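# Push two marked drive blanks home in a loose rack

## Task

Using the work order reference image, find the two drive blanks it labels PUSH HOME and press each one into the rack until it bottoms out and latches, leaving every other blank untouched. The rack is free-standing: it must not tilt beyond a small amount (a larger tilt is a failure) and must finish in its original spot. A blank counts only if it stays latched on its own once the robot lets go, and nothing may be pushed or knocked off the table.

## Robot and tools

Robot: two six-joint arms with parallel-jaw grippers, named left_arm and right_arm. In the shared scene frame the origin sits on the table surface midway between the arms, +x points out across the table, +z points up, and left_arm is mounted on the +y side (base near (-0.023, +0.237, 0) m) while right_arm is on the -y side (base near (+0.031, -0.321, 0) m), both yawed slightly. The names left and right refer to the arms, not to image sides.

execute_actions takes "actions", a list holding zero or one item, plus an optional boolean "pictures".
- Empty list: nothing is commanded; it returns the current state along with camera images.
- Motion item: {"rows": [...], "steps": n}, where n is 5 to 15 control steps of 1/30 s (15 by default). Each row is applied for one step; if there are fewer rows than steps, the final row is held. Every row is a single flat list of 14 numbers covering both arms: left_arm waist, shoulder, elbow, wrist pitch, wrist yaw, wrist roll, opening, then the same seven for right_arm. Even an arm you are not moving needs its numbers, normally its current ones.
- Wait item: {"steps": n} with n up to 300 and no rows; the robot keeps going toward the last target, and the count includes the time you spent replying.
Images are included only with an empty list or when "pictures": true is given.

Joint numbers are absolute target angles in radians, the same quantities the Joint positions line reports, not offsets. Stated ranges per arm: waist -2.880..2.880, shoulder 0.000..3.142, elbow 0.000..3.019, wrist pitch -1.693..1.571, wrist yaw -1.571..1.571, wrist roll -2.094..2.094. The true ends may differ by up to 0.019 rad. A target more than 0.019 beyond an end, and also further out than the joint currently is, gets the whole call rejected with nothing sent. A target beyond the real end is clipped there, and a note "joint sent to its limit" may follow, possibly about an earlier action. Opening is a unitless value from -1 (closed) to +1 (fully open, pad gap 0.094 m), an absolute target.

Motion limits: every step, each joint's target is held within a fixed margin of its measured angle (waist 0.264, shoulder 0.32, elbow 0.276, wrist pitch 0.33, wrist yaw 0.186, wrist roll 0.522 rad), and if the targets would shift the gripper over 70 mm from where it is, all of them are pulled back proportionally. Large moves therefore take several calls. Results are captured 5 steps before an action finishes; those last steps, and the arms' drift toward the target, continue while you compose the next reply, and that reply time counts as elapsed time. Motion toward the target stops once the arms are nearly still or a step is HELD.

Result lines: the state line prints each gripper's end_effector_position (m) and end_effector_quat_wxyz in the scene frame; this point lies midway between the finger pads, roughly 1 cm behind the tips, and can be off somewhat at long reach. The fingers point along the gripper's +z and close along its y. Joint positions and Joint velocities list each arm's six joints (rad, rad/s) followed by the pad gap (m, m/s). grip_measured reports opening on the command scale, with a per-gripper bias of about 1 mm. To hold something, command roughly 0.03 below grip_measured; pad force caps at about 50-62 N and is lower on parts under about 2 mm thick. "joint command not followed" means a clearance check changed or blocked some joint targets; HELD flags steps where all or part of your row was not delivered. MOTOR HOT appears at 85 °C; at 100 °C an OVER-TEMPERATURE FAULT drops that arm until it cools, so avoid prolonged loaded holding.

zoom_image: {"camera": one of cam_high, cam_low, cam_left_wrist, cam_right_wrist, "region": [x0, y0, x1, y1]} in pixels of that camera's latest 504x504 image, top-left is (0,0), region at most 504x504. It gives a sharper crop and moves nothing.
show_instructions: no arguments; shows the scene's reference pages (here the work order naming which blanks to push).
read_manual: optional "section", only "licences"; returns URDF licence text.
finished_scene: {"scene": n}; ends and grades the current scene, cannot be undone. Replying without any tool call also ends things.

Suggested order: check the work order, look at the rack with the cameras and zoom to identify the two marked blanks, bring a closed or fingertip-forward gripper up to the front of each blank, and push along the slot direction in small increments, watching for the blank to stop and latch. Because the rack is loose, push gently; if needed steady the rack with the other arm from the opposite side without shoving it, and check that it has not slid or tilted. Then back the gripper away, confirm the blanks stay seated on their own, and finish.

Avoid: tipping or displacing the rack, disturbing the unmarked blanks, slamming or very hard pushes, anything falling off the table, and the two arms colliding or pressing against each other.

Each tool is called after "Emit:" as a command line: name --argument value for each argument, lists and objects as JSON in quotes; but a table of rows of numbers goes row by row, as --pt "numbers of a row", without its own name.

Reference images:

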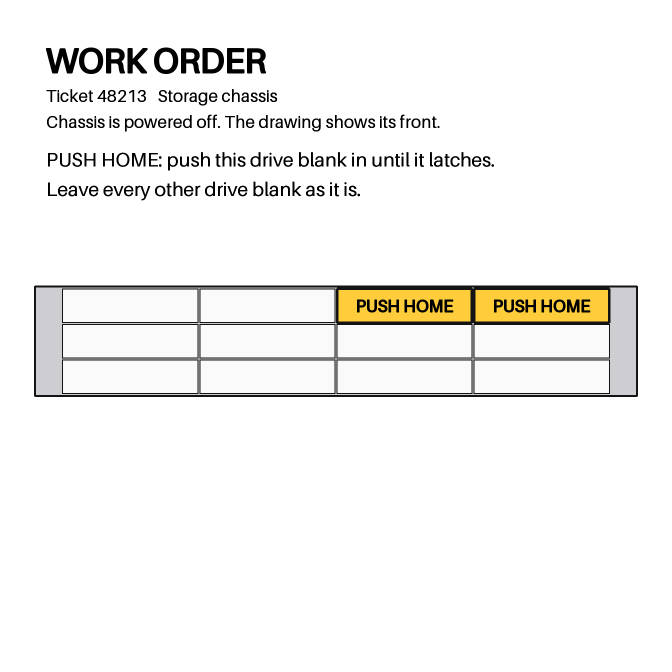

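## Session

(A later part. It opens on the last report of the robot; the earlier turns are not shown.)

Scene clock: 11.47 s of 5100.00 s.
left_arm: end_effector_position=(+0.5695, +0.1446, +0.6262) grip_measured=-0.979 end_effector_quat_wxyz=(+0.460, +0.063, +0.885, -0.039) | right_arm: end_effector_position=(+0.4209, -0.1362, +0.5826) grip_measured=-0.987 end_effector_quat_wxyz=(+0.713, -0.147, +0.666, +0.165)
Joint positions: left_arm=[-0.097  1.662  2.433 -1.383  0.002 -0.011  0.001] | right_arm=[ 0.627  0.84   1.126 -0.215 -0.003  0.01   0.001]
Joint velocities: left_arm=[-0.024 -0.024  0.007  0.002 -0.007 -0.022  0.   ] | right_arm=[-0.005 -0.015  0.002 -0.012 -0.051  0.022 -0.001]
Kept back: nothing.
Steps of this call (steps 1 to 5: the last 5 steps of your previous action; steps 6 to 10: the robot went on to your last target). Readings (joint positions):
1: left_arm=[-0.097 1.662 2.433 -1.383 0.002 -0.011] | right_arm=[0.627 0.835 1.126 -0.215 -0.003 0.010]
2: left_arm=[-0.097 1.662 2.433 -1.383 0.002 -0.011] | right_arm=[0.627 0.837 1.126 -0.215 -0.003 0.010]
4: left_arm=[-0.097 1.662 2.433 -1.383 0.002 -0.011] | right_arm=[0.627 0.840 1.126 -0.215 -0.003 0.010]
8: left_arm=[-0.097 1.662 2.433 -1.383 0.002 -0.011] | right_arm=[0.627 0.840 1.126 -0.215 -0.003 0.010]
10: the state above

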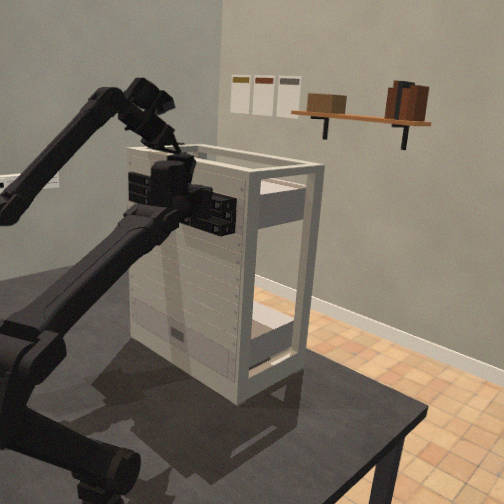

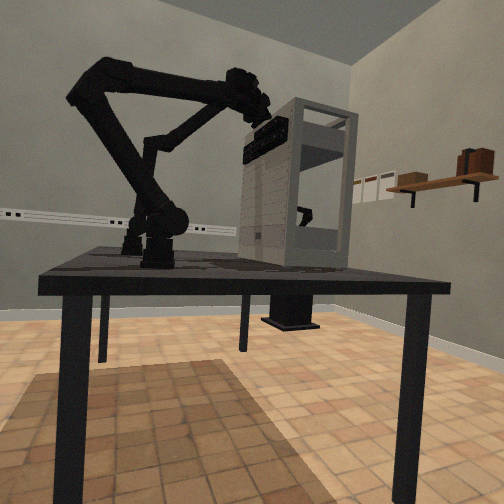

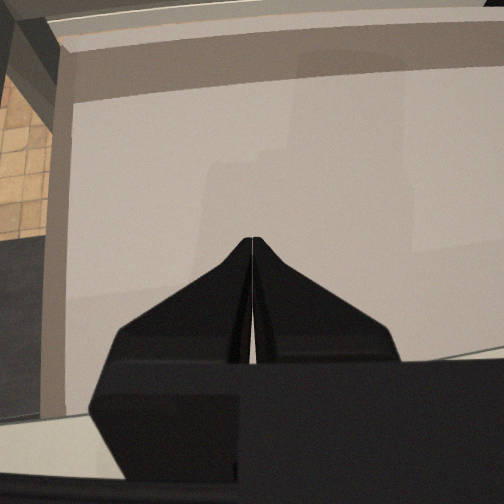

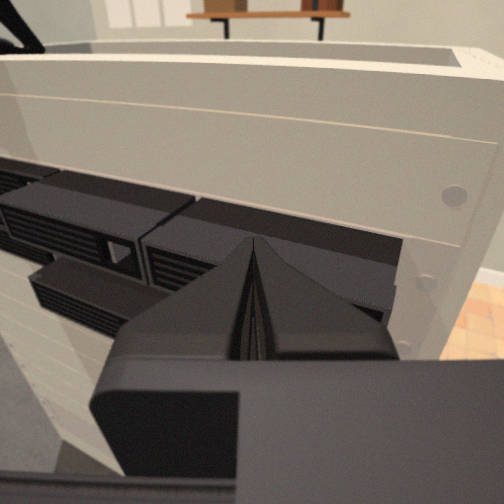

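Emit:
execute_actions --actions '[{"rows":[[-0.1,1.649,2.464,-1.41,0,0,-1,0.615,0.845,1.155,-0.33,0,0,-1]],"steps":10}]'

Emit:
execute_actions --actions '[{"rows":[[-0.1,1.649,2.464,-1.41,0,0,-1,0.615,0.855,1.155,-0.31,0,0,-1],[-0.1,1.649,2.464,-1.41,0,0,-1,0.615,0.862,1.155,-0.298,0,0,-1],[-0.1,1.649,2.464,-1.41,0,0,-1,0.615,0.869,1.155,-0.286,0,0,-1],[-0.1,1.649,2.464,-1.41,0,0,-1,0.615,0.876,1.155,-0.274,0,0,-1],[-0.1,1.649,2.464,-1.41,0,0,-1,0.615,0.883,1.155,-0.262,0,0,-1],[-0.1,1.649,2.464,-1.41,0,0,-1,0.615,0.89,1.155,-0.25,0,0,-1]]}]'

Emit:
execute_actions --actions '[{"steps":10}]' --pictures true

Scene clock: 12.00 s of 5100.00 s.
left_arm: end_effector_position=(+0.5695, +0.1446, +0.6262) grip_measured=-0.979 end_effector_quat_wxyz=(+0.460, +0.063, +0.885, -0.039) | right_arm: end_effector_position=(+0.4210, -0.1364, +0.5623) grip_measured=-0.987 end_effector_quat_wxyz=(+0.683, -0.154, +0.696, +0.158)
Joint positions: left_arm=[-0.097  1.662  2.433 -1.383  0.002 -0.011  0.001] | right_arm=[ 0.627  0.839  1.128 -0.304 -0.003  0.01   0.001]
Joint velocities: left_arm=[-0.015 -0.005  0.012 -0.007  0.007 -0.022  0.   ] | right_arm=[-0.005  0.005 -0.012 -0.154  0.007  0.022 -0.   ]
Steps of this call (steps 1 to 11: the robot went on to your last target; steps 12 to 16: the first 5 steps of this action). Readings (joint positions):
12: left_arm=[-0.097 1.662 2.433 -1.383 0.002 -0.011] | right_arm=[0.627 0.840 1.127 -0.231 -0.003 0.010]
13: left_arm=[-0.097 1.662 2.433 -1.383 0.002 -0.011] | right_arm=[0.627 0.840 1.128 -0.261 -0.003 0.010]
15: left_arm=[-0.097 1.662 2.433 -1.383 0.002 -0.011] | right_arm=[0.627 0.839 1.128 -0.296 -0.003 0.010]
16: the state above

Scene clock: 12.50 s of 5100.00 s.
left_arm: end_effector_position=(+0.5695, +0.1446, +0.6262) grip_measured=-0.979 end_effector_quat_wxyz=(+0.460, +0.063, +0.885, -0.039) | right_arm: end_effector_position=(+0.4263, -0.1336, +0.5621) grip_measured=-0.987 end_effector_quat_wxyz=(+0.686, -0.154, +0.693, +0.159)
Joint positions: left_arm=[-0.097  1.662  2.433 -1.383  0.002 -0.011  0.001] | right_arm=[ 0.627  0.853  1.128 -0.282 -0.004  0.01   0.001]
Joint velocities: left_arm=[-0.005 -0.005  0.002  0.002  0.022 -0.007  0.   ] | right_arm=[-0.015  0.015 -0.007  0.071 -0.022  0.007 -0.001]
Steps of this call (steps 1 to 5: the last 5 steps of your previous action; steps 6 to 15: the first 10 steps of this action). Readings (joint positions):
6: left_arm=[-0.097 1.662 2.433 -1.383 0.002 -0.011] | right_arm=[0.627 0.840 1.128 -0.313 -0.003 0.010]
7: left_arm=[-0.097 1.662 2.433 -1.383 0.002 -0.011] | right_arm=[0.627 0.840 1.128 -0.313 -0.003 0.010]
9: left_arm=[-0.097 1.662 2.433 -1.383 0.002 -0.011] | right_arm=[0.627 0.841 1.128 -0.310 -0.003 0.010]
13: left_arm=[-0.097 1.662 2.433 -1.383 0.002 -0.011] | right_arm=[0.627 0.849 1.128 -0.290 -0.004 0.010]
15: the state above

Scene clock: 12.83 s of 5100.00 s.
left_arm: end_effector_position=(+0.5695, +0.1446, +0.6262) grip_measured=-0.979 end_effector_quat_wxyz=(+0.460, +0.063, +0.885, -0.039) | right_arm: end_effector_position=(+0.4268, -0.1334, +0.5622) grip_measured=-0.987 end_effector_quat_wxyz=(+0.687, -0.153, +0.693, +0.159)
Joint positions: left_arm=[-0.097  1.662  2.433 -1.383  0.002 -0.011  0.001] | right_arm=[ 0.627  0.854  1.128 -0.28  -0.004  0.01   0.001]
Joint velocities: left_arm=[ 0.005 -0.005  0.032 -0.002  0.007  0.095  0.   ] | right_arm=[-0.005 -0.024 -0.002 -0.002 -0.022  0.022  0.   ]
Kept back: nothing.
Steps of this call (steps 1 to 5: the last 5 steps of your previous action; steps 6 to 10: the robot went on to your last target). Readings (joint positions):
1: left_arm=[-0.097 1.662 2.433 -1.383 0.002 -0.011] | right_arm=[0.627 0.854 1.128 -0.281 -0.004 0.010]
2: left_arm=[-0.097 1.662 2.433 -1.383 0.002 -0.011] | right_arm=[0.627 0.854 1.128 -0.280 -0.004 0.010]
4: left_arm=[-0.097 1.662 2.433 -1.383 0.002 -0.011] | right_arm=[0.627 0.854 1.128 -0.280 -0.004 0.010]
8: left_arm=[-0.097 1.662 2.433 -1.383 0.002 -0.011] | right_arm=[0.627 0.854 1.128 -0.280 -0.004 0.010]
10: the state above

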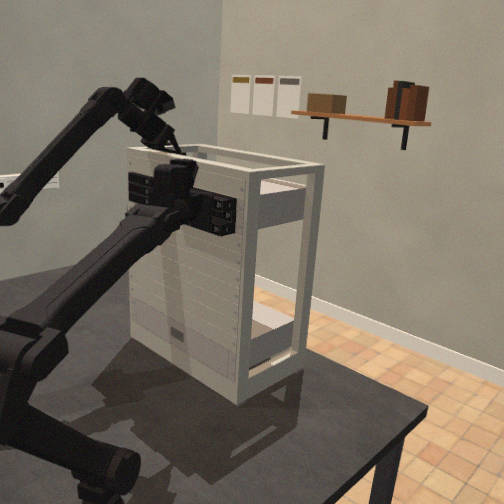

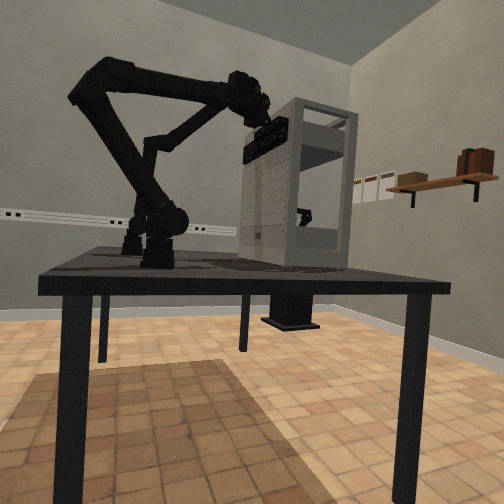

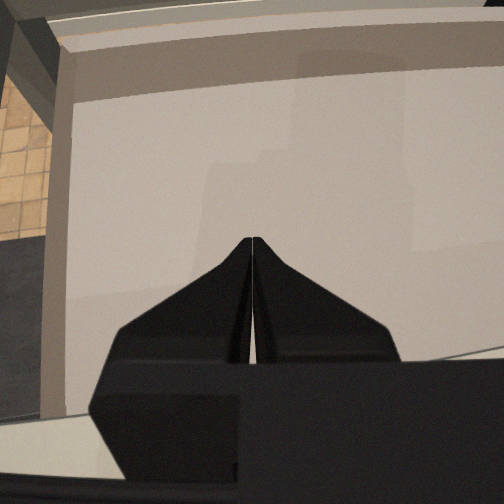

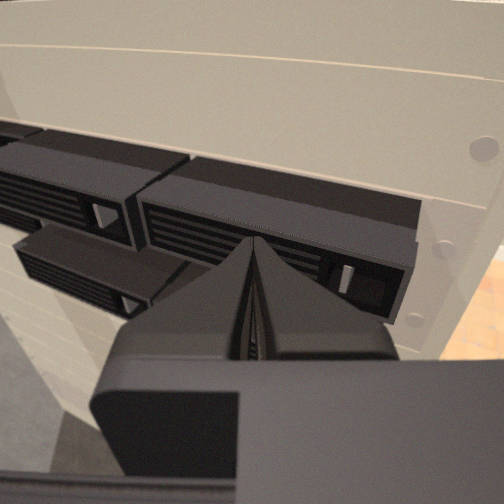

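Contact and moving. Continue, with waist compensation.

Emit:
execute_actions --actions '[{"rows":[[-0.1,1.649,2.464,-1.41,0,0,-1,0.605,0.896,1.155,-0.25,0,0,-1],[-0.1,1.649,2.464,-1.41,0,0,-1,0.603,0.902,1.155,-0.245,0,0,-1],[-0.1,1.649,2.464,-1.41,0,0,-1,0.601,0.908,1.155,-0.24,0,0,-1],[-0.1,1.649,2.464,-1.41,0,0,-1,0.599,0.914,1.155,-0.235,0,0,-1],[-0.1,1.649,2.464,-1.41,0,0,-1,0.597,0.92,1.155,-0.228,0,0,-1],[-0.1,1.649,2.464,-1.41,0,0,-1,0.595,0.926,1.155,-0.22,0,0,-1],[-0.1,1.649,2.464,-1.41,0,0,-1,0.593,0.932,1.155,-0.21,0,0,-1],[-0.1,1.649,2.464,-1.41,0,0,-1,0.59,0.94,1.155,-0.2,0,0,-1]]}]'

Emit:
execute_actions --actions '[{"steps":10}]' --pictures true

Scene clock: 13.53 s of 5100.00 s.
left_arm: end_effector_position=(+0.5695, +0.1446, +0.6262) grip_measured=-0.979 end_effector_quat_wxyz=(+0.460, +0.063, +0.885, -0.039) | right_arm: end_effector_position=(+0.4437, -0.1329, +0.5610) grip_measured=-0.987 end_effector_quat_wxyz=(+0.695, -0.147, +0.686, +0.156)
Joint positions: left_arm=[-0.097  1.662  2.433 -1.383  0.002 -0.011  0.001] | right_arm=[ 0.612  0.891  1.128 -0.222 -0.004  0.01   0.001]
Joint velocities: left_arm=[ 0.005 -0.005 -0.007 -0.002 -0.022 -0.022 -0.001] | right_arm=[-0.034  0.122  0.007  0.193 -0.007  0.022  0.   ]
Steps of this call (steps 1 to 11: the robot went on to your last target; steps 12 to 21: the first 10 steps of this action). Readings (joint positions):
12: left_arm=[-0.097 1.662 2.433 -1.383 0.002 -0.011] | right_arm=[0.626 0.854 1.128 -0.280 -0.004 0.010]
13: left_arm=[-0.097 1.662 2.433 -1.383 0.002 -0.011] | right_arm=[0.626 0.855 1.128 -0.279 -0.004 0.010]
15: left_arm=[-0.097 1.662 2.433 -1.383 0.002 -0.011] | right_arm=[0.625 0.860 1.128 -0.272 -0.004 0.010]
19: left_arm=[-0.097 1.662 2.433 -1.383 0.002 -0.011] | right_arm=[0.616 0.880 1.128 -0.240 -0.004 0.010]
21: the state above

Scene clock: 13.87 s of 5100.00 s.
left_arm: end_effector_position=(+0.5695, +0.1446, +0.6262) grip_measured=-0.979 end_effector_quat_wxyz=(+0.460, +0.063, +0.885, -0.039) | right_arm: end_effector_position=(+0.4466, -0.1321, +0.5601) grip_measured=-0.987 end_effector_quat_wxyz=(+0.696, -0.146, +0.686, +0.155)
Joint positions: left_arm=[-0.097  1.662  2.433 -1.383  0.002 -0.011  0.001] | right_arm=[ 0.611  0.897  1.128 -0.214 -0.004  0.01   0.001]
Joint velocities: left_arm=[-0.005 -0.015 -0.012 -0.007 -0.007 -0.037 -0.   ] | right_arm=[-0.024 -0.015  0.007 -0.007  0.081 -0.007 -0.001]
Kept back: nothing.
Steps of this call (steps 1 to 5: the last 5 steps of your previous action; steps 6 to 10: the robot went on to your last target). Readings (joint positions):
1: left_arm=[-0.097 1.662 2.433 -1.383 0.002 -0.011] | right_arm=[0.611 0.894 1.128 -0.217 -0.004 0.010]
2: left_arm=[-0.097 1.662 2.433 -1.383 0.002 -0.011] | right_arm=[0.611 0.896 1.128 -0.215 -0.004 0.010]
4: left_arm=[-0.097 1.662 2.433 -1.383 0.002 -0.011] | right_arm=[0.611 0.897 1.128 -0.214 -0.004 0.010]
8: left_arm=[-0.097 1.662 2.433 -1.383 0.002 -0.011] | right_arm=[0.611 0.897 1.128 -0.214 -0.004 0.010]
10: the state above

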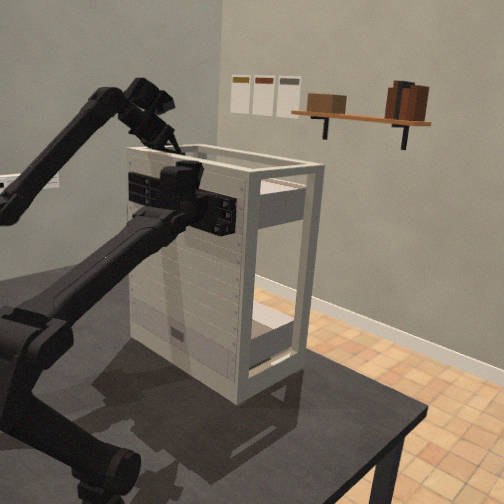

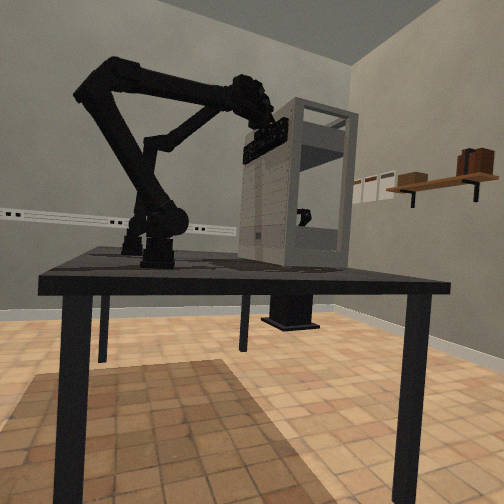

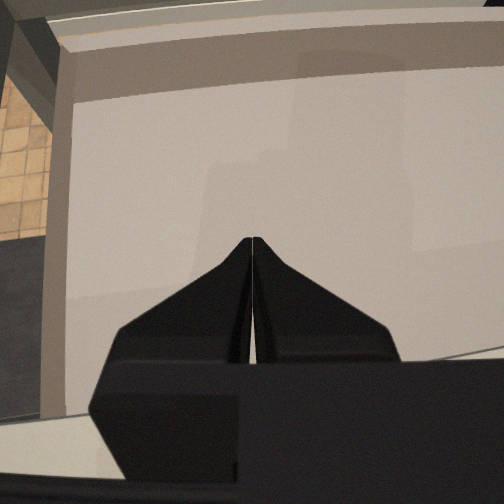

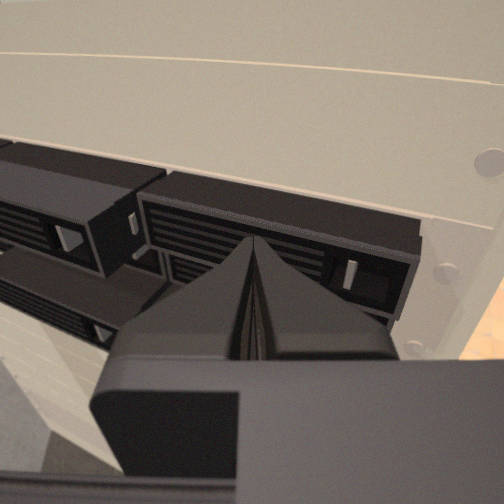

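Nearly flush; press more to latch.

Emit:
execute_actions --actions '[{"rows":[[-0.1,1.649,2.464,-1.41,0,0,-1,0.587,0.946,1.155,-0.195,0,0,-1],[-0.1,1.649,2.464,-1.41,0,0,-1,0.584,0.952,1.155,-0.19,0,0,-1],[-0.1,1.649,2.464,-1.41,0,0,-1,0.581,0.958,1.155,-0.185,0,0,-1],[-0.1,1.649,2.464,-1.41,0,0,-1,0.578,0.964,1.155,-0.185,0,0,-1],[-0.1,1.649,2.464,-1.41,0,0,-1,0.575,0.97,1.155,-0.185,0,0,-1],[-0.1,1.649,2.464,-1.41,0,0,-1,0.572,0.976,1.155,-0.185,0,0,-1],[-0.1,1.649,2.464,-1.41,0,0,-1,0.57,0.982,1.155,-0.185,0,0,-1]]}]'

Emit:
execute_actions --actions '[{"steps":10}]' --pictures true

Scene clock: 14.47 s of 5100.00 s.
left_arm: end_effector_position=(+0.5695, +0.1446, +0.6262) grip_measured=-0.979 end_effector_quat_wxyz=(+0.460, +0.063, +0.885, -0.039) | right_arm: end_effector_position=(+0.4577, -0.1318, +0.5592) grip_measured=-0.987 end_effector_quat_wxyz=(+0.698, -0.144, +0.685, +0.154)
Joint positions: left_arm=[-0.097  1.662  2.433 -1.383  0.002 -0.011  0.001] | right_arm=[ 0.6    0.923  1.136 -0.191 -0.009  0.01   0.001]
Joint velocities: left_arm=[-0.005 -0.015 -0.017 -0.002  0.022 -0.037  0.   ] | right_arm=[-0.005 -0.034  0.002 -0.002 -0.066  0.007  0.   ]
Steps of this call (steps 1 to 8: the robot went on to your last target; steps 9 to 18: the first 10 steps of this action). Readings (joint positions):
9: left_arm=[-0.097 1.662 2.433 -1.383 0.002 -0.011] | right_arm=[0.611 0.898 1.128 -0.214 -0.004 0.010]
10: left_arm=[-0.097 1.662 2.433 -1.383 0.002 -0.011] | right_arm=[0.610 0.899 1.128 -0.212 -0.004 0.010]
12: left_arm=[-0.097 1.662 2.433 -1.383 0.002 -0.011] | right_arm=[0.609 0.903 1.128 -0.206 -0.005 0.010]
16: left_arm=[-0.097 1.662 2.433 -1.383 0.002 -0.011] | right_arm=[0.602 0.918 1.134 -0.194 -0.008 0.010]
18: the state above

Scene clock: 14.80 s of 5100.00 s.
left_arm: end_effector_position=(+0.5695, +0.1446, +0.6262) grip_measured=-0.979 end_effector_quat_wxyz=(+0.460, +0.063, +0.885, -0.039) | right_arm: end_effector_position=(+0.4577, -0.1318, +0.5592) grip_measured=-0.987 end_effector_quat_wxyz=(+0.698, -0.144, +0.685, +0.154)
Joint positions: left_arm=[-0.097  1.662  2.433 -1.383  0.002 -0.011  0.001] | right_arm=[ 0.6    0.923  1.136 -0.191 -0.009  0.01   0.001]
Joint velocities: left_arm=[ 0.015 -0.005 -0.012 -0.007  0.037 -0.051  0.   ] | right_arm=[-0.015 -0.005  0.002  0.007 -0.037  0.022 -0.   ]
Kept back: nothing.
Steps of this call (steps 1 to 5: the last 5 steps of your previous action; steps 6 to 10: the robot went on to your last target). Readings (joint positions):
1: left_arm=[-0.097 1.662 2.433 -1.383 0.002 -0.011] | right_arm=[0.600 0.923 1.136 -0.191 -0.009 0.010]
2: left_arm=[-0.097 1.662 2.433 -1.383 0.002 -0.011] | right_arm=[0.600 0.923 1.136 -0.191 -0.009 0.010]
4: left_arm=[-0.097 1.662 2.433 -1.383 0.002 -0.011] | right_arm=[0.600 0.923 1.136 -0.191 -0.009 0.010]
8: left_arm=[-0.097 1.662 2.433 -1.383 0.002 -0.011] | right_arm=[0.600 0.923 1.136 -0.191 -0.009 0.010]
10: the state above

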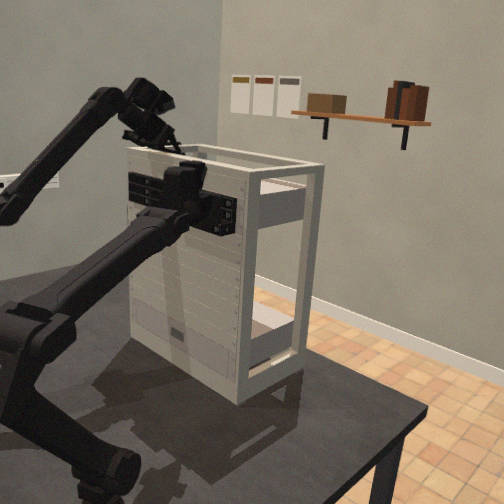

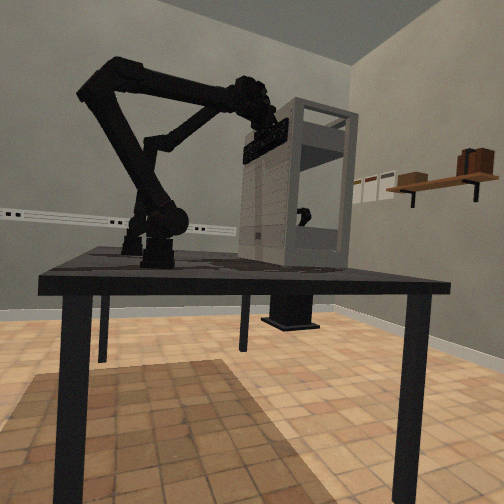

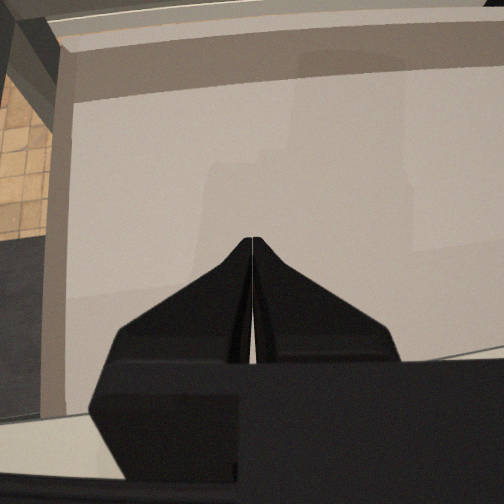

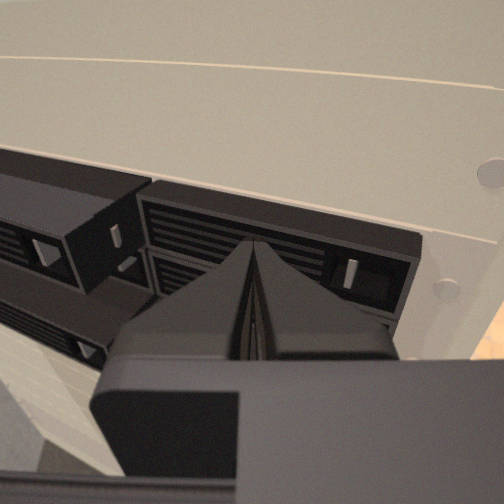

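Emit:
execute_actions --actions '[{"rows":[[-0.1,1.649,2.464,-1.41,0,0,-1,0.567,0.99,1.15,-0.185,0,0,-1],[-0.1,1.649,2.464,-1.41,0,0,-1,0.564,0.998,1.145,-0.185,0,0,-1],[-0.1,1.649,2.464,-1.41,0,0,-1,0.561,1.006,1.14,-0.185,0,0,-1],[-0.1,1.649,2.464,-1.41,0,0,-1,0.558,1.014,1.14,-0.185,0,0,-1],[-0.1,1.649,2.464,-1.41,0,0,-1,0.555,1.022,1.14,-0.185,0,0,-1]]}]'

Emit:
execute_actions --actions '[{"rows":[[-0.1,1.649,2.464,-1.41,0,0,-1,0.58,0.96,1.155,-0.19,0,0,-1],[-0.1,1.649,2.464,-1.41,0,0,-1,0.6,0.92,1.155,-0.2,0,0,-1],[-0.1,1.649,2.464,-1.41,0,0,-1,0.6,0.9,1.155,-0.21,0,0,-1],[-0.1,1.649,2.464,-1.41,0,0,-1,0.6,0.88,1.155,-0.22,0,0,-1],[-0.1,1.649,2.464,-1.41,0,0,-1,0.6,0.86,1.155,-0.23,0,0,-1],[-0.1,1.649,2.464,-1.41,0,0,-1,0.6,0.84,1.155,-0.24,0,0,-1],[-0.1,1.649,2.464,-1.41,0,0,-1,0.6,0.82,1.155,-0.25,0,0,-1]]}]'

Emit:
execute_actions --actions '[{"rows":[[-0.1,1.649,2.464,-1.41,0,0,-1,0.64,0.82,1.155,-0.25,0,0,-1],[-0.1,1.649,2.464,-1.41,0,0,-1,0.68,0.82,1.155,-0.25,0,0,-1],[-0.1,1.649,2.464,-1.41,0,0,-1,0.72,0.82,1.155,-0.25,0,0,-1],[-0.1,1.649,2.464,-1.41,0,0,-1,0.76,0.82,1.155,-0.25,0,0,-1],[-0.1,1.649,2.464,-1.41,0,0,-1,0.8,0.84,1.21,-0.25,0,0,-1],[-0.1,1.649,2.464,-1.41,0,0,-1,0.83,0.86,1.21,-0.25,0,0,-1],[-0.1,1.649,2.464,-1.41,0,0,-1,0.83,0.88,1.21,-0.25,0,0,-1],[-0.1,1.649,2.464,-1.41,0,0,-1,0.83,0.9,1.21,-0.25,0,0,-1],[-0.1,1.649,2.464,-1.41,0,0,-1,0.83,0.92,1.21,-0.25,0,0,-1],[-0.1,1.649,2.464,-1.41,0,0,-1,0.83,0.94,1.21,-0.25,0,0,-1]]}]'

Emit:
execute_actions --actions '[{"steps":15}]' --pictures true

Scene clock: 15.87 s of 5100.00 s.
left_arm: end_effector_position=(+0.5695, +0.1446, +0.6262) grip_measured=-0.979 end_effector_quat_wxyz=(+0.460, +0.063, +0.885, -0.039) | right_arm: end_effector_position=(+0.4583, -0.1319, +0.5587) grip_measured=-0.988 end_effector_quat_wxyz=(+0.697, -0.145, +0.685, +0.155)
Joint positions: left_arm=[-0.097  1.662  2.433 -1.383  0.002 -0.011  0.001] | right_arm=[ 0.597  0.925  1.136 -0.191 -0.016  0.01   0.001]
Joint velocities: left_arm=[ 0.005 -0.005  0.002 -0.007 -0.022  0.007 -0.001] | right_arm=[-0.005  0.005 -0.007 -0.002  0.007  0.007  0.001]
Steps of this call (steps 1 to 15: the robot went on to your last target; steps 16 to 22: nothing new was sent; steps 23 to 32: the first 10 steps of this action). Readings (joint positions):
23: left_arm=[-0.097 1.662 2.433 -1.383 0.002 -0.011] | right_arm=[0.600 0.923 1.136 -0.191 -0.009 0.010]
24: left_arm=[-0.097 1.662 2.433 -1.383 0.002 -0.011] | right_arm=[0.599 0.923 1.136 -0.191 -0.010 0.010]
26: left_arm=[-0.097 1.662 2.433 -1.383 0.002 -0.011] | right_arm=[0.598 0.924 1.136 -0.191 -0.012 0.010]
30: left_arm=[-0.097 1.662 2.433 -1.383 0.002 -0.011] | right_arm=[0.597 0.925 1.136 -0.191 -0.016 0.010]
32: the state above

Scene clock: 16.37 s of 5100.00 s.
left_arm: end_effector_position=(+0.5695, +0.1446, +0.6262) grip_measured=-0.979 end_effector_quat_wxyz=(+0.460, +0.063, +0.885, -0.039) | right_arm: end_effector_position=(+0.4271, -0.1475, +0.5829) grip_measured=-0.988 end_effector_quat_wxyz=(+0.711, -0.138, +0.672, +0.153)
Joint positions: left_arm=[-0.097  1.662  2.433 -1.383  0.002 -0.011  0.001] | right_arm=[ 0.597  0.844  1.136 -0.232 -0.003  0.01   0.001]
Joint velocities: left_arm=[ 0.005  0.005 -0.002 -0.002 -0.022 -0.022 -0.   ] | right_arm=[ 0.005 -0.454  0.017 -0.022 -0.051 -0.051  0.001]
Steps of this call (steps 1 to 5: the last 5 steps of your previous action; steps 6 to 15: the first 10 steps of this action). Readings (joint positions):
6: left_arm=[-0.097 1.662 2.433 -1.383 0.002 -0.011] | right_arm=[0.597 0.922 1.136 -0.191 -0.016 0.010]
7: left_arm=[-0.097 1.662 2.433 -1.383 0.002 -0.011] | right_arm=[0.597 0.920 1.136 -0.191 -0.015 0.010]
9: left_arm=[-0.097 1.662 2.433 -1.383 0.002 -0.011] | right_arm=[0.597 0.915 1.136 -0.195 -0.006 0.010]
13: left_arm=[-0.097 1.662 2.433 -1.383 0.002 -0.011] | right_arm=[0.597 0.876 1.136 -0.227 -0.003 0.010]
15: the state above

Scene clock: 16.87 s of 5100.00 s.
left_arm: end_effector_position=(+0.5695, +0.1446, +0.6262) grip_measured=-0.979 end_effector_quat_wxyz=(+0.460, +0.063, +0.885, -0.039) | right_arm: end_effector_position=(+0.3794, -0.0509, +0.5956) grip_measured=-0.988 end_effector_quat_wxyz=(+0.690, -0.219, +0.647, +0.241)
Joint positions: left_arm=[-0.097  1.662  2.433 -1.383  0.002 -0.011  0.001] | right_arm=[ 0.844  0.875  1.179 -0.236 -0.002  0.01   0.001]
Joint velocities: left_arm=[ 0.015  0.015 -0.007  0.002  0.022  0.022  0.002] | right_arm=[ 0.171  0.523  0.173 -0.007 -0.037  0.022 -0.   ]
Steps of this call (steps 1 to 5: the last 5 steps of your previous action; steps 6 to 15: the first 10 steps of this action). Readings (joint positions):
6: left_arm=[-0.097 1.662 2.433 -1.383 0.002 -0.011] | right_arm=[0.599 0.801 1.136 -0.233 -0.002 0.010]
7: left_arm=[-0.097 1.662 2.433 -1.383 0.002 -0.011] | right_arm=[0.608 0.802 1.136 -0.233 0.000 0.010]
9: left_arm=[-0.097 1.662 2.433 -1.383 0.002 -0.011] | right_arm=[0.655 0.806 1.136 -0.234 0.002 0.010]
13: left_arm=[-0.097 1.662 2.433 -1.383 0.002 -0.011] | right_arm=[0.811 0.841 1.163 -0.236 -0.001 0.010]
15: the state above

Scene clock: 17.37 s of 5100.00 s.
left_arm: end_effector_position=(+0.5695, +0.1446, +0.6262) grip_measured=-0.979 end_effector_quat_wxyz=(+0.460, +0.063, +0.885, -0.039) | right_arm: end_effector_position=(+0.4059, -0.0320, +0.5653) grip_measured=-0.988 end_effector_quat_wxyz=(+0.667, -0.226, +0.672, +0.232)
Joint positions: left_arm=[-0.097  1.662  2.433 -1.383  0.002 -0.011  0.001] | right_arm=[ 0.842  0.948  1.182 -0.239 -0.002  0.01   0.001]
Joint velocities: left_arm=[-0.005  0.005  0.002 -0.027  0.022  0.007 -0.001] | right_arm=[-0.005  0.005 -0.002  0.007  0.022  0.037 -0.001]
Kept back: nothing.
Steps of this call (steps 1 to 5: the last 5 steps of your previous action; steps 6 to 15: the robot went on to your last target). Readings (joint positions):
1: left_arm=[-0.097 1.662 2.433 -1.383 0.002 -0.011] | right_arm=[0.847 0.892 1.182 -0.236 -0.002 0.010]
2: left_arm=[-0.097 1.662 2.433 -1.383 0.002 -0.011] | right_arm=[0.845 0.908 1.182 -0.236 -0.002 0.010]
4: left_arm=[-0.097 1.662 2.433 -1.383 0.002 -0.011] | right_arm=[0.843 0.936 1.182 -0.238 -0.002 0.010]
8: left_arm=[-0.097 1.662 2.433 -1.383 0.002 -0.011] | right_arm=[0.842 0.955 1.182 -0.239 -0.002 0.010]
15: the state above

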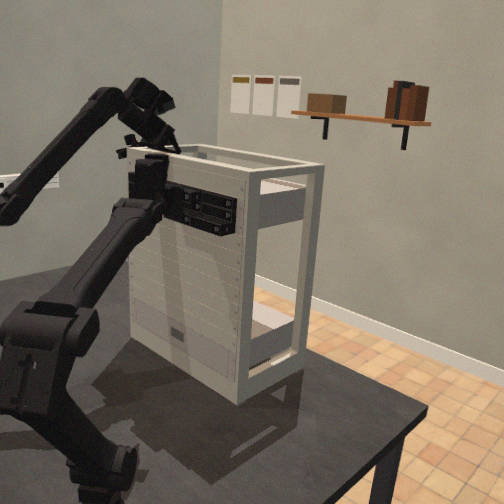

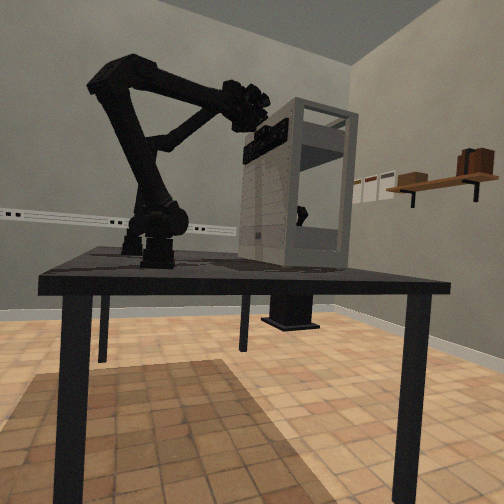

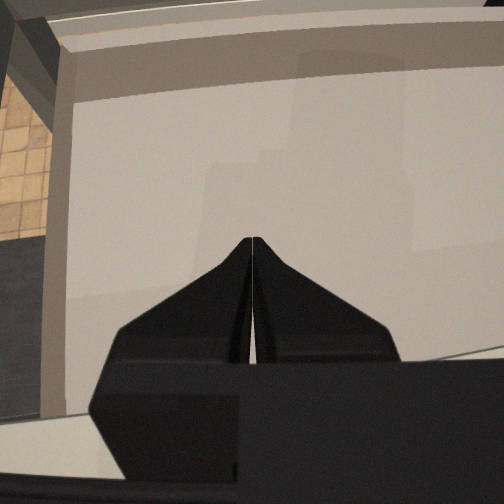

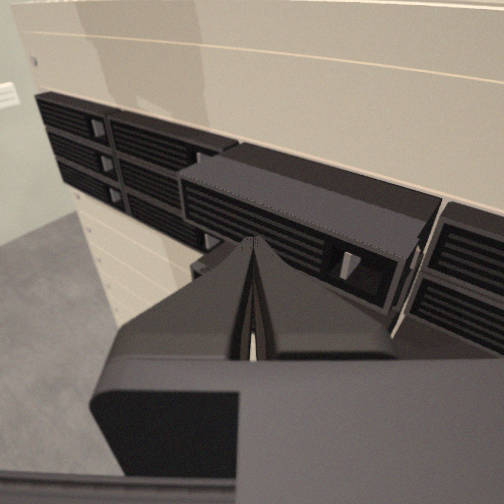

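Emit:
execute_actions --actions '[{"rows":[[-0.1,1.649,2.464,-1.41,0,0,-1,0.826,0.955,1.21,-0.23,0,0,-1],[-0.1,1.649,2.464,-1.41,0,0,-1,0.823,0.963,1.21,-0.22,0,0,-1],[-0.1,1.649,2.464,-1.41,0,0,-1,0.82,0.971,1.21,-0.21,0,0,-1],[-0.1,1.649,2.464,-1.41,0,0,-1,0.817,0.979,1.21,-0.198,0,0,-1],[-0.1,1.649,2.464,-1.41,0,0,-1,0.814,0.987,1.21,-0.186,0,0,-1],[-0.1,1.649,2.464,-1.41,0,0,-1,0.811,0.995,1.21,-0.174,0,0,-1],[-0.1,1.649,2.464,-1.41,0,0,-1,0.808,1.003,1.21,-0.162,0,0,-1],[-0.1,1.649,2.464,-1.41,0,0,-1,0.805,1.01,1.21,-0.15,0,0,-1]]}]'

Emit:
execute_actions --actions '[{"steps":10}]' --pictures true

Scene clock: 20.77 s of 5100.00 s.
left_arm: end_effector_position=(+0.5695, +0.1446, +0.6262) grip_measured=-0.979 end_effector_quat_wxyz=(+0.460, +0.063, +0.885, -0.039) | right_arm: end_effector_position=(+0.4246, -0.0302, +0.5632) grip_measured=-0.988 end_effector_quat_wxyz=(+0.677, -0.217, +0.666, +0.228)
Joint positions: left_arm=[-0.097  1.662  2.433 -1.383  0.002 -0.011  0.001] | right_arm=[ 0.82   0.985  1.182 -0.178 -0.005  0.01   0.001]
Joint velocities: left_arm=[-0.015  0.005  0.002  0.012 -0.022  0.022  0.   ] | right_arm=[-0.024  0.083 -0.002  0.125 -0.154  0.022 -0.   ]
Steps of this call (steps 1 to 15: the robot went on to your last target; steps 16 to 90: nothing new was sent; then 0.07 s passed at rest; steps 91 to 100: the first 10 steps of this action). Readings (joint positions):
91: left_arm=[-0.097 1.662 2.433 -1.383 0.002 -0.011] | right_arm=[0.842 0.947 1.182 -0.239 -0.002 0.010]
92: left_arm=[-0.097 1.662 2.433 -1.383 0.002 -0.011] | right_arm=[0.841 0.948 1.182 -0.239 -0.002 0.010]
94: left_arm=[-0.097 1.662 2.433 -1.383 0.002 -0.011] | right_arm=[0.837 0.950 1.182 -0.234 -0.002 0.010]
98: left_arm=[-0.097 1.662 2.433 -1.383 0.002 -0.011] | right_arm=[0.824 0.972 1.182 -0.194 -0.002 0.010]
100: the state above

Scene clock: 21.10 s of 5100.00 s.
left_arm: end_effector_position=(+0.5695, +0.1446, +0.6262) grip_measured=-0.979 end_effector_quat_wxyz=(+0.460, +0.063, +0.885, -0.039) | right_arm: end_effector_position=(+0.4251, -0.0295, +0.5630) grip_measured=-0.988 end_effector_quat_wxyz=(+0.677, -0.218, +0.665, +0.229)
Joint positions: left_arm=[-0.097  1.662  2.433 -1.383  0.002 -0.011  0.001] | right_arm=[ 0.82   0.987  1.182 -0.175 -0.007  0.01   0.001]
Joint velocities: left_arm=[ 0.005  0.005 -0.012 -0.002 -0.095  0.066 -0.   ] | right_arm=[-0.005 -0.005 -0.007  0.002  0.007  0.007  0.001]
Kept back: nothing.
Steps of this call (steps 1 to 5: the last 5 steps of your previous action; steps 6 to 10: the robot went on to your last target). Readings (joint positions):
1: left_arm=[-0.097 1.662 2.433 -1.383 0.002 -0.011] | right_arm=[0.820 0.987 1.182 -0.175 -0.006 0.010]
2: left_arm=[-0.097 1.662 2.433 -1.383 0.002 -0.011] | right_arm=[0.820 0.987 1.182 -0.175 -0.007 0.010]
4: left_arm=[-0.097 1.662 2.433 -1.383 0.002 -0.011] | right_arm=[0.820 0.987 1.182 -0.175 -0.007 0.010]
8: left_arm=[-0.097 1.662 2.433 -1.383 0.002 -0.011] | right_arm=[0.820 0.987 1.182 -0.175 -0.007 0.010]
10: the state above

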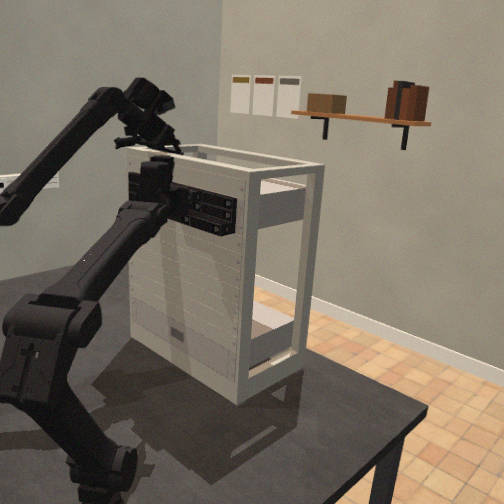

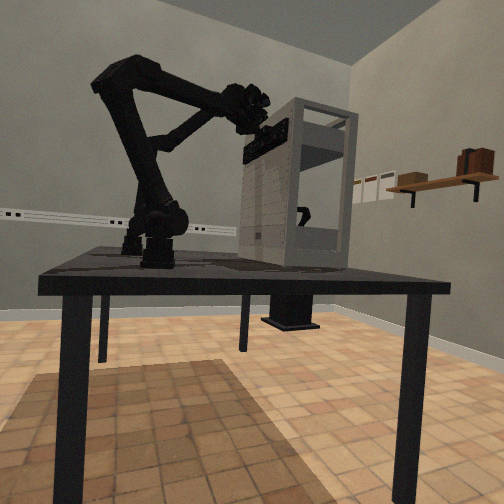

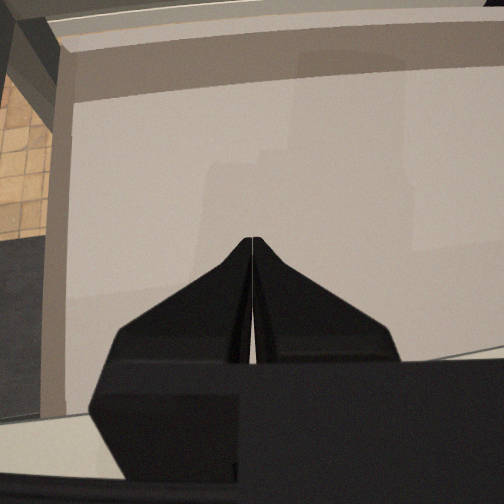

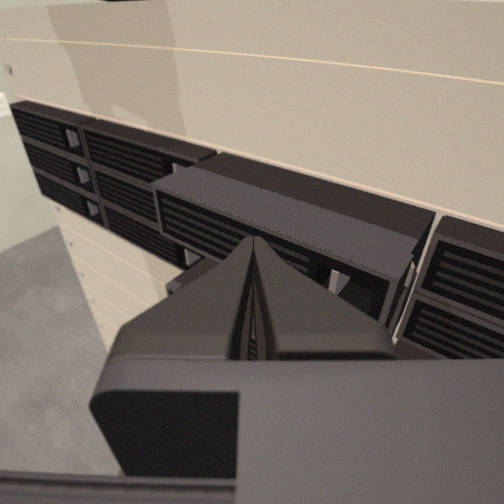

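Emit:
execute_actions --actions '[{"rows":[[-0.1,1.649,2.464,-1.41,0,0,-1,0.8,1.018,1.21,-0.155,0,0,-1],[-0.1,1.649,2.464,-1.41,0,0,-1,0.795,1.025,1.21,-0.155,0,0,-1],[-0.1,1.649,2.464,-1.41,0,0,-1,0.79,1.032,1.21,-0.155,0,0,-1],[-0.1,1.649,2.464,-1.41,0,0,-1,0.785,1.039,1.21,-0.15,0,0,-1],[-0.1,1.649,2.464,-1.41,0,0,-1,0.78,1.046,1.21,-0.142,0,0,-1],[-0.1,1.649,2.464,-1.41,0,0,-1,0.775,1.053,1.21,-0.134,0,0,-1],[-0.1,1.649,2.464,-1.41,0,0,-1,0.77,1.06,1.21,-0.126,0,0,-1],[-0.1,1.649,2.464,-1.41,0,0,-1,0.765,1.067,1.21,-0.118,0,0,-1],[-0.1,1.649,2.464,-1.41,0,0,-1,0.76,1.074,1.21,-0.11,0,0,-1],[-0.1,1.649,2.464,-1.41,0,0,-1,0.755,1.081,1.21,-0.1,0,0,-1],[-0.1,1.649,2.464,-1.41,0,0,-1,0.75,1.088,1.21,-0.09,0,0,-1],[-0.1,1.649,2.464,-1.41,0,0,-1,0.746,1.095,1.21,-0.08,0,0,-1],[-0.1,1.649,2.464,-1.41,0,0,-1,0.742,1.102,1.21,-0.07,0,0,-1],[-0.1,1.649,2.464,-1.41,0,0,-1,0.738,1.109,1.21,-0.06,0,0,-1],[-0.1,1.649,2.464,-1.41,0,0,-1,0.734,1.116,1.21,-0.06,0,0,-1]]}]'

Emit:
execute_actions --actions '[{"steps":18}]' --pictures true

Scene clock: 21.97 s of 5100.00 s.
left_arm: end_effector_position=(+0.5695, +0.1446, +0.6262) grip_measured=-0.979 end_effector_quat_wxyz=(+0.460, +0.063, +0.885, -0.039) | right_arm: end_effector_position=(+0.4395, -0.0291, +0.5615) grip_measured=-0.988 end_effector_quat_wxyz=(+0.684, -0.211, +0.660, +0.226)
Joint positions: left_arm=[-0.097  1.662  2.433 -1.383  0.002 -0.011  0.001] | right_arm=[ 0.802  1.015  1.184 -0.129 -0.012  0.01   0.001]
Joint velocities: left_arm=[-0.015  0.005  0.012 -0.017 -0.022  0.007 -0.   ] | right_arm=[-0.112  0.23   0.032  0.339 -0.081 -0.022  0.001]
Steps of this call (steps 1 to 15: the robot went on to your last target; step 16: nothing new was sent; steps 17 to 26: the first 10 steps of this action). Readings (joint positions):
17: left_arm=[-0.097 1.662 2.433 -1.383 0.002 -0.011] | right_arm=[0.820 0.987 1.182 -0.175 -0.007 0.010]
18: left_arm=[-0.097 1.662 2.433 -1.383 0.002 -0.011] | right_arm=[0.820 0.987 1.182 -0.175 -0.007 0.010]
20: left_arm=[-0.097 1.662 2.433 -1.383 0.002 -0.011] | right_arm=[0.819 0.989 1.182 -0.175 -0.007 0.010]
24: left_arm=[-0.097 1.662 2.433 -1.383 0.002 -0.011] | right_arm=[0.810 1.002 1.182 -0.151 -0.010 0.010]
26: the state above

Scene clock: 22.57 s of 5100.00 s.
left_arm: end_effector_position=(+0.5695, +0.1447, +0.6262) grip_measured=-0.979 end_effector_quat_wxyz=(+0.460, +0.063, +0.885, -0.038) | right_arm: end_effector_position=(+0.4582, -0.0281, +0.5589) grip_measured=-0.988 end_effector_quat_wxyz=(+0.693, -0.205, +0.654, +0.224)
Joint positions: left_arm=[-0.097  1.662  2.433 -1.383  0.002 -0.011  0.001] | right_arm=[ 0.78   1.055  1.187 -0.071 -0.021  0.01   0.001]
Joint velocities: left_arm=[-0.015 -0.015 -0.007 -0.002  0.037 -0.095  0.001] | right_arm=[-0.005 -0.015 -0.007 -0.002  0.022 -0.022 -0.   ]
Kept back: nothing.
Steps of this call (steps 1 to 5: the last 5 steps of your previous action; steps 6 to 18: the robot went on to your last target). Readings (joint positions):
1: left_arm=[-0.097 1.662 2.433 -1.383 0.002 -0.011] | right_arm=[0.798 1.022 1.185 -0.119 -0.013 0.010]
2: left_arm=[-0.097 1.662 2.433 -1.383 0.002 -0.011] | right_arm=[0.794 1.030 1.185 -0.108 -0.013 0.010]
4: left_arm=[-0.097 1.662 2.433 -1.383 0.002 -0.011] | right_arm=[0.786 1.044 1.187 -0.087 -0.014 0.010]
8: left_arm=[-0.097 1.662 2.433 -1.383 0.002 -0.011] | right_arm=[0.780 1.055 1.187 -0.071 -0.021 0.010]
18: the state above

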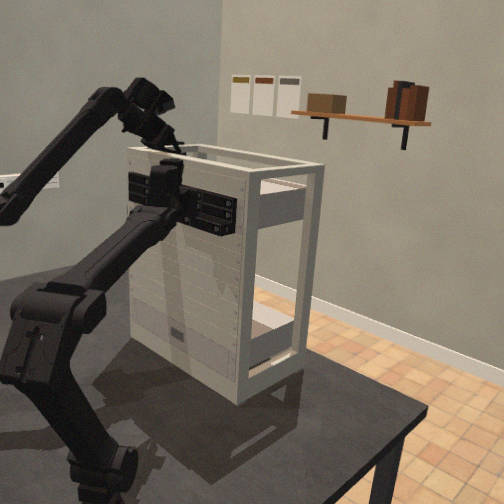

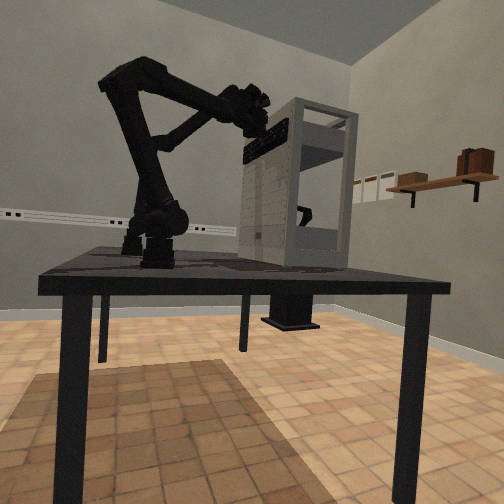

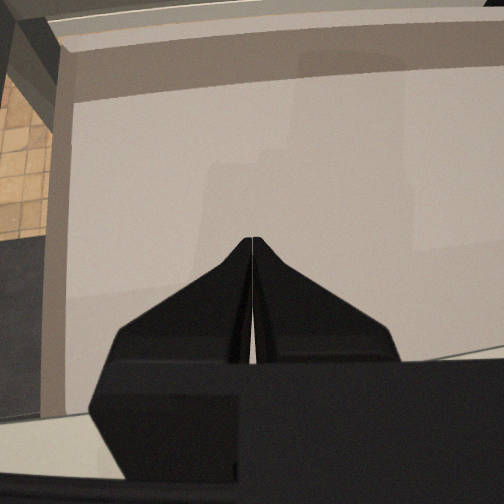

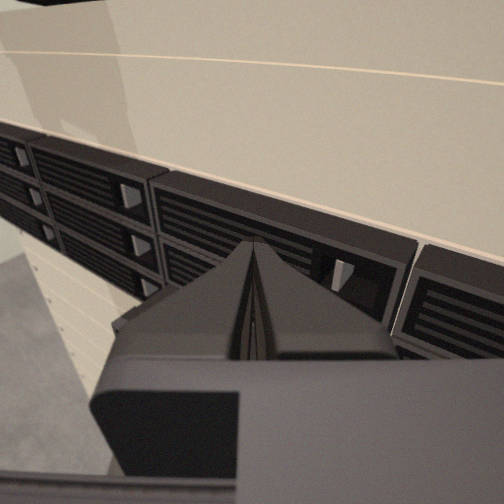

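Emit:
execute_actions --actions '[{"rows":[[-0.1,1.649,2.464,-1.41,0,0,-1,0.729,1.124,1.2,-0.06,0.01,0,-1],[-0.1,1.649,2.464,-1.41,0,0,-1,0.724,1.132,1.2,-0.06,0.01,0,-1],[-0.1,1.649,2.464,-1.41,0,0,-1,0.719,1.14,1.2,-0.06,0.02,0,-1],[-0.1,1.649,2.464,-1.41,0,0,-1,0.714,1.148,1.2,-0.06,0.02,0,-1],[-0.1,1.649,2.464,-1.41,0,0,-1,0.709,1.156,1.2,-0.06,0.02,0,-1]]}]' --pictures true

Emit:
zoom_image --camera "cam_high" --region '[120,150,260,250]'

Scene clock: 23.10 s of 5100.00 s.
left_arm: end_effector_position=(+0.5695, +0.1447, +0.6262) grip_measured=-0.979 end_effector_quat_wxyz=(+0.460, +0.063, +0.885, -0.038) | right_arm: end_effector_position=(+0.4592, -0.0283, +0.5582) grip_measured=-0.988 end_effector_quat_wxyz=(+0.693, -0.203, +0.655, +0.222)
Joint positions: left_arm=[-0.097  1.662  2.433 -1.383  0.002 -0.011  0.001] | right_arm=[ 0.78   1.056  1.187 -0.071 -0.017  0.01   0.001]
Joint velocities: left_arm=[ 0.005  0.005 -0.022 -0.002 -0.051  0.066 -0.001] | right_arm=[-0.015 -0.024  0.007 -0.017  0.037  0.051  0.001]
Steps of this call (steps 1 to 6: the robot went on to your last target; steps 7 to 16: the first 10 steps of this action). Readings (joint positions):
7: left_arm=[-0.097 1.662 2.433 -1.383 0.002 -0.011] | right_arm=[0.780 1.055 1.187 -0.071 -0.019 0.010]
8: left_arm=[-0.097 1.662 2.433 -1.383 0.002 -0.011] | right_arm=[0.780 1.055 1.187 -0.071 -0.019 0.010]
10: left_arm=[-0.097 1.662 2.433 -1.383 0.002 -0.011] | right_arm=[0.780 1.055 1.187 -0.071 -0.017 0.010]
14: left_arm=[-0.097 1.662 2.433 -1.383 0.002 -0.011] | right_arm=[0.780 1.056 1.187 -0.071 -0.017 0.010]
16: the state above

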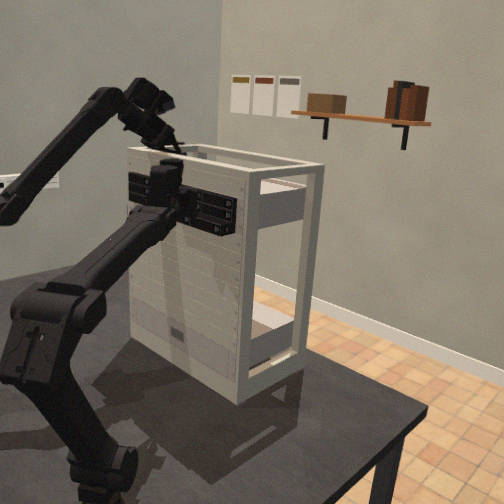

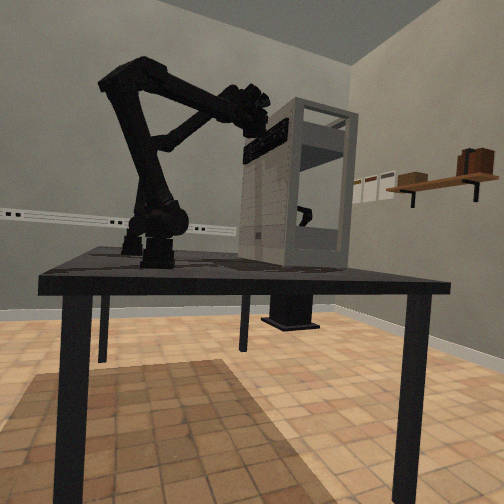

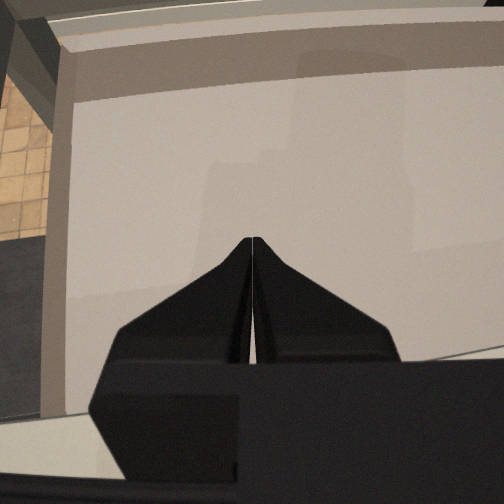

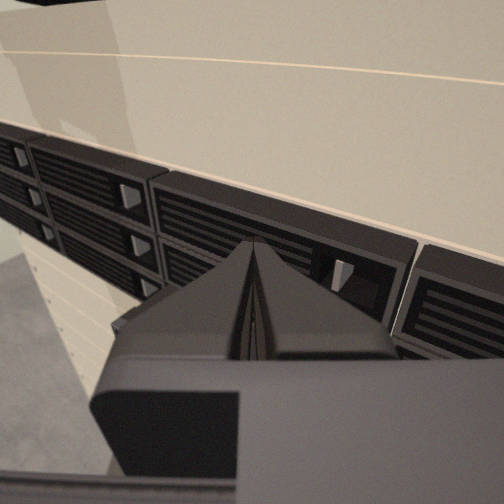

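Region (120, 150, 260, 250) of cam_high's 504x504 image, scaled by 3.600, with more detail than that image has; it fills the top 360 rows of this view, and the rest is white.

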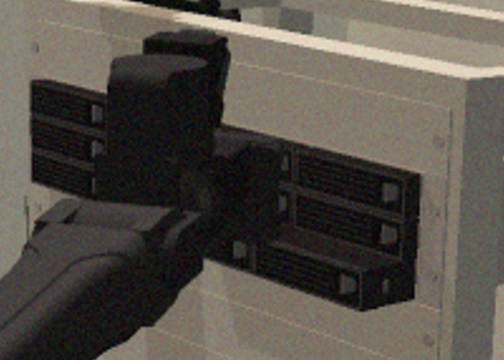

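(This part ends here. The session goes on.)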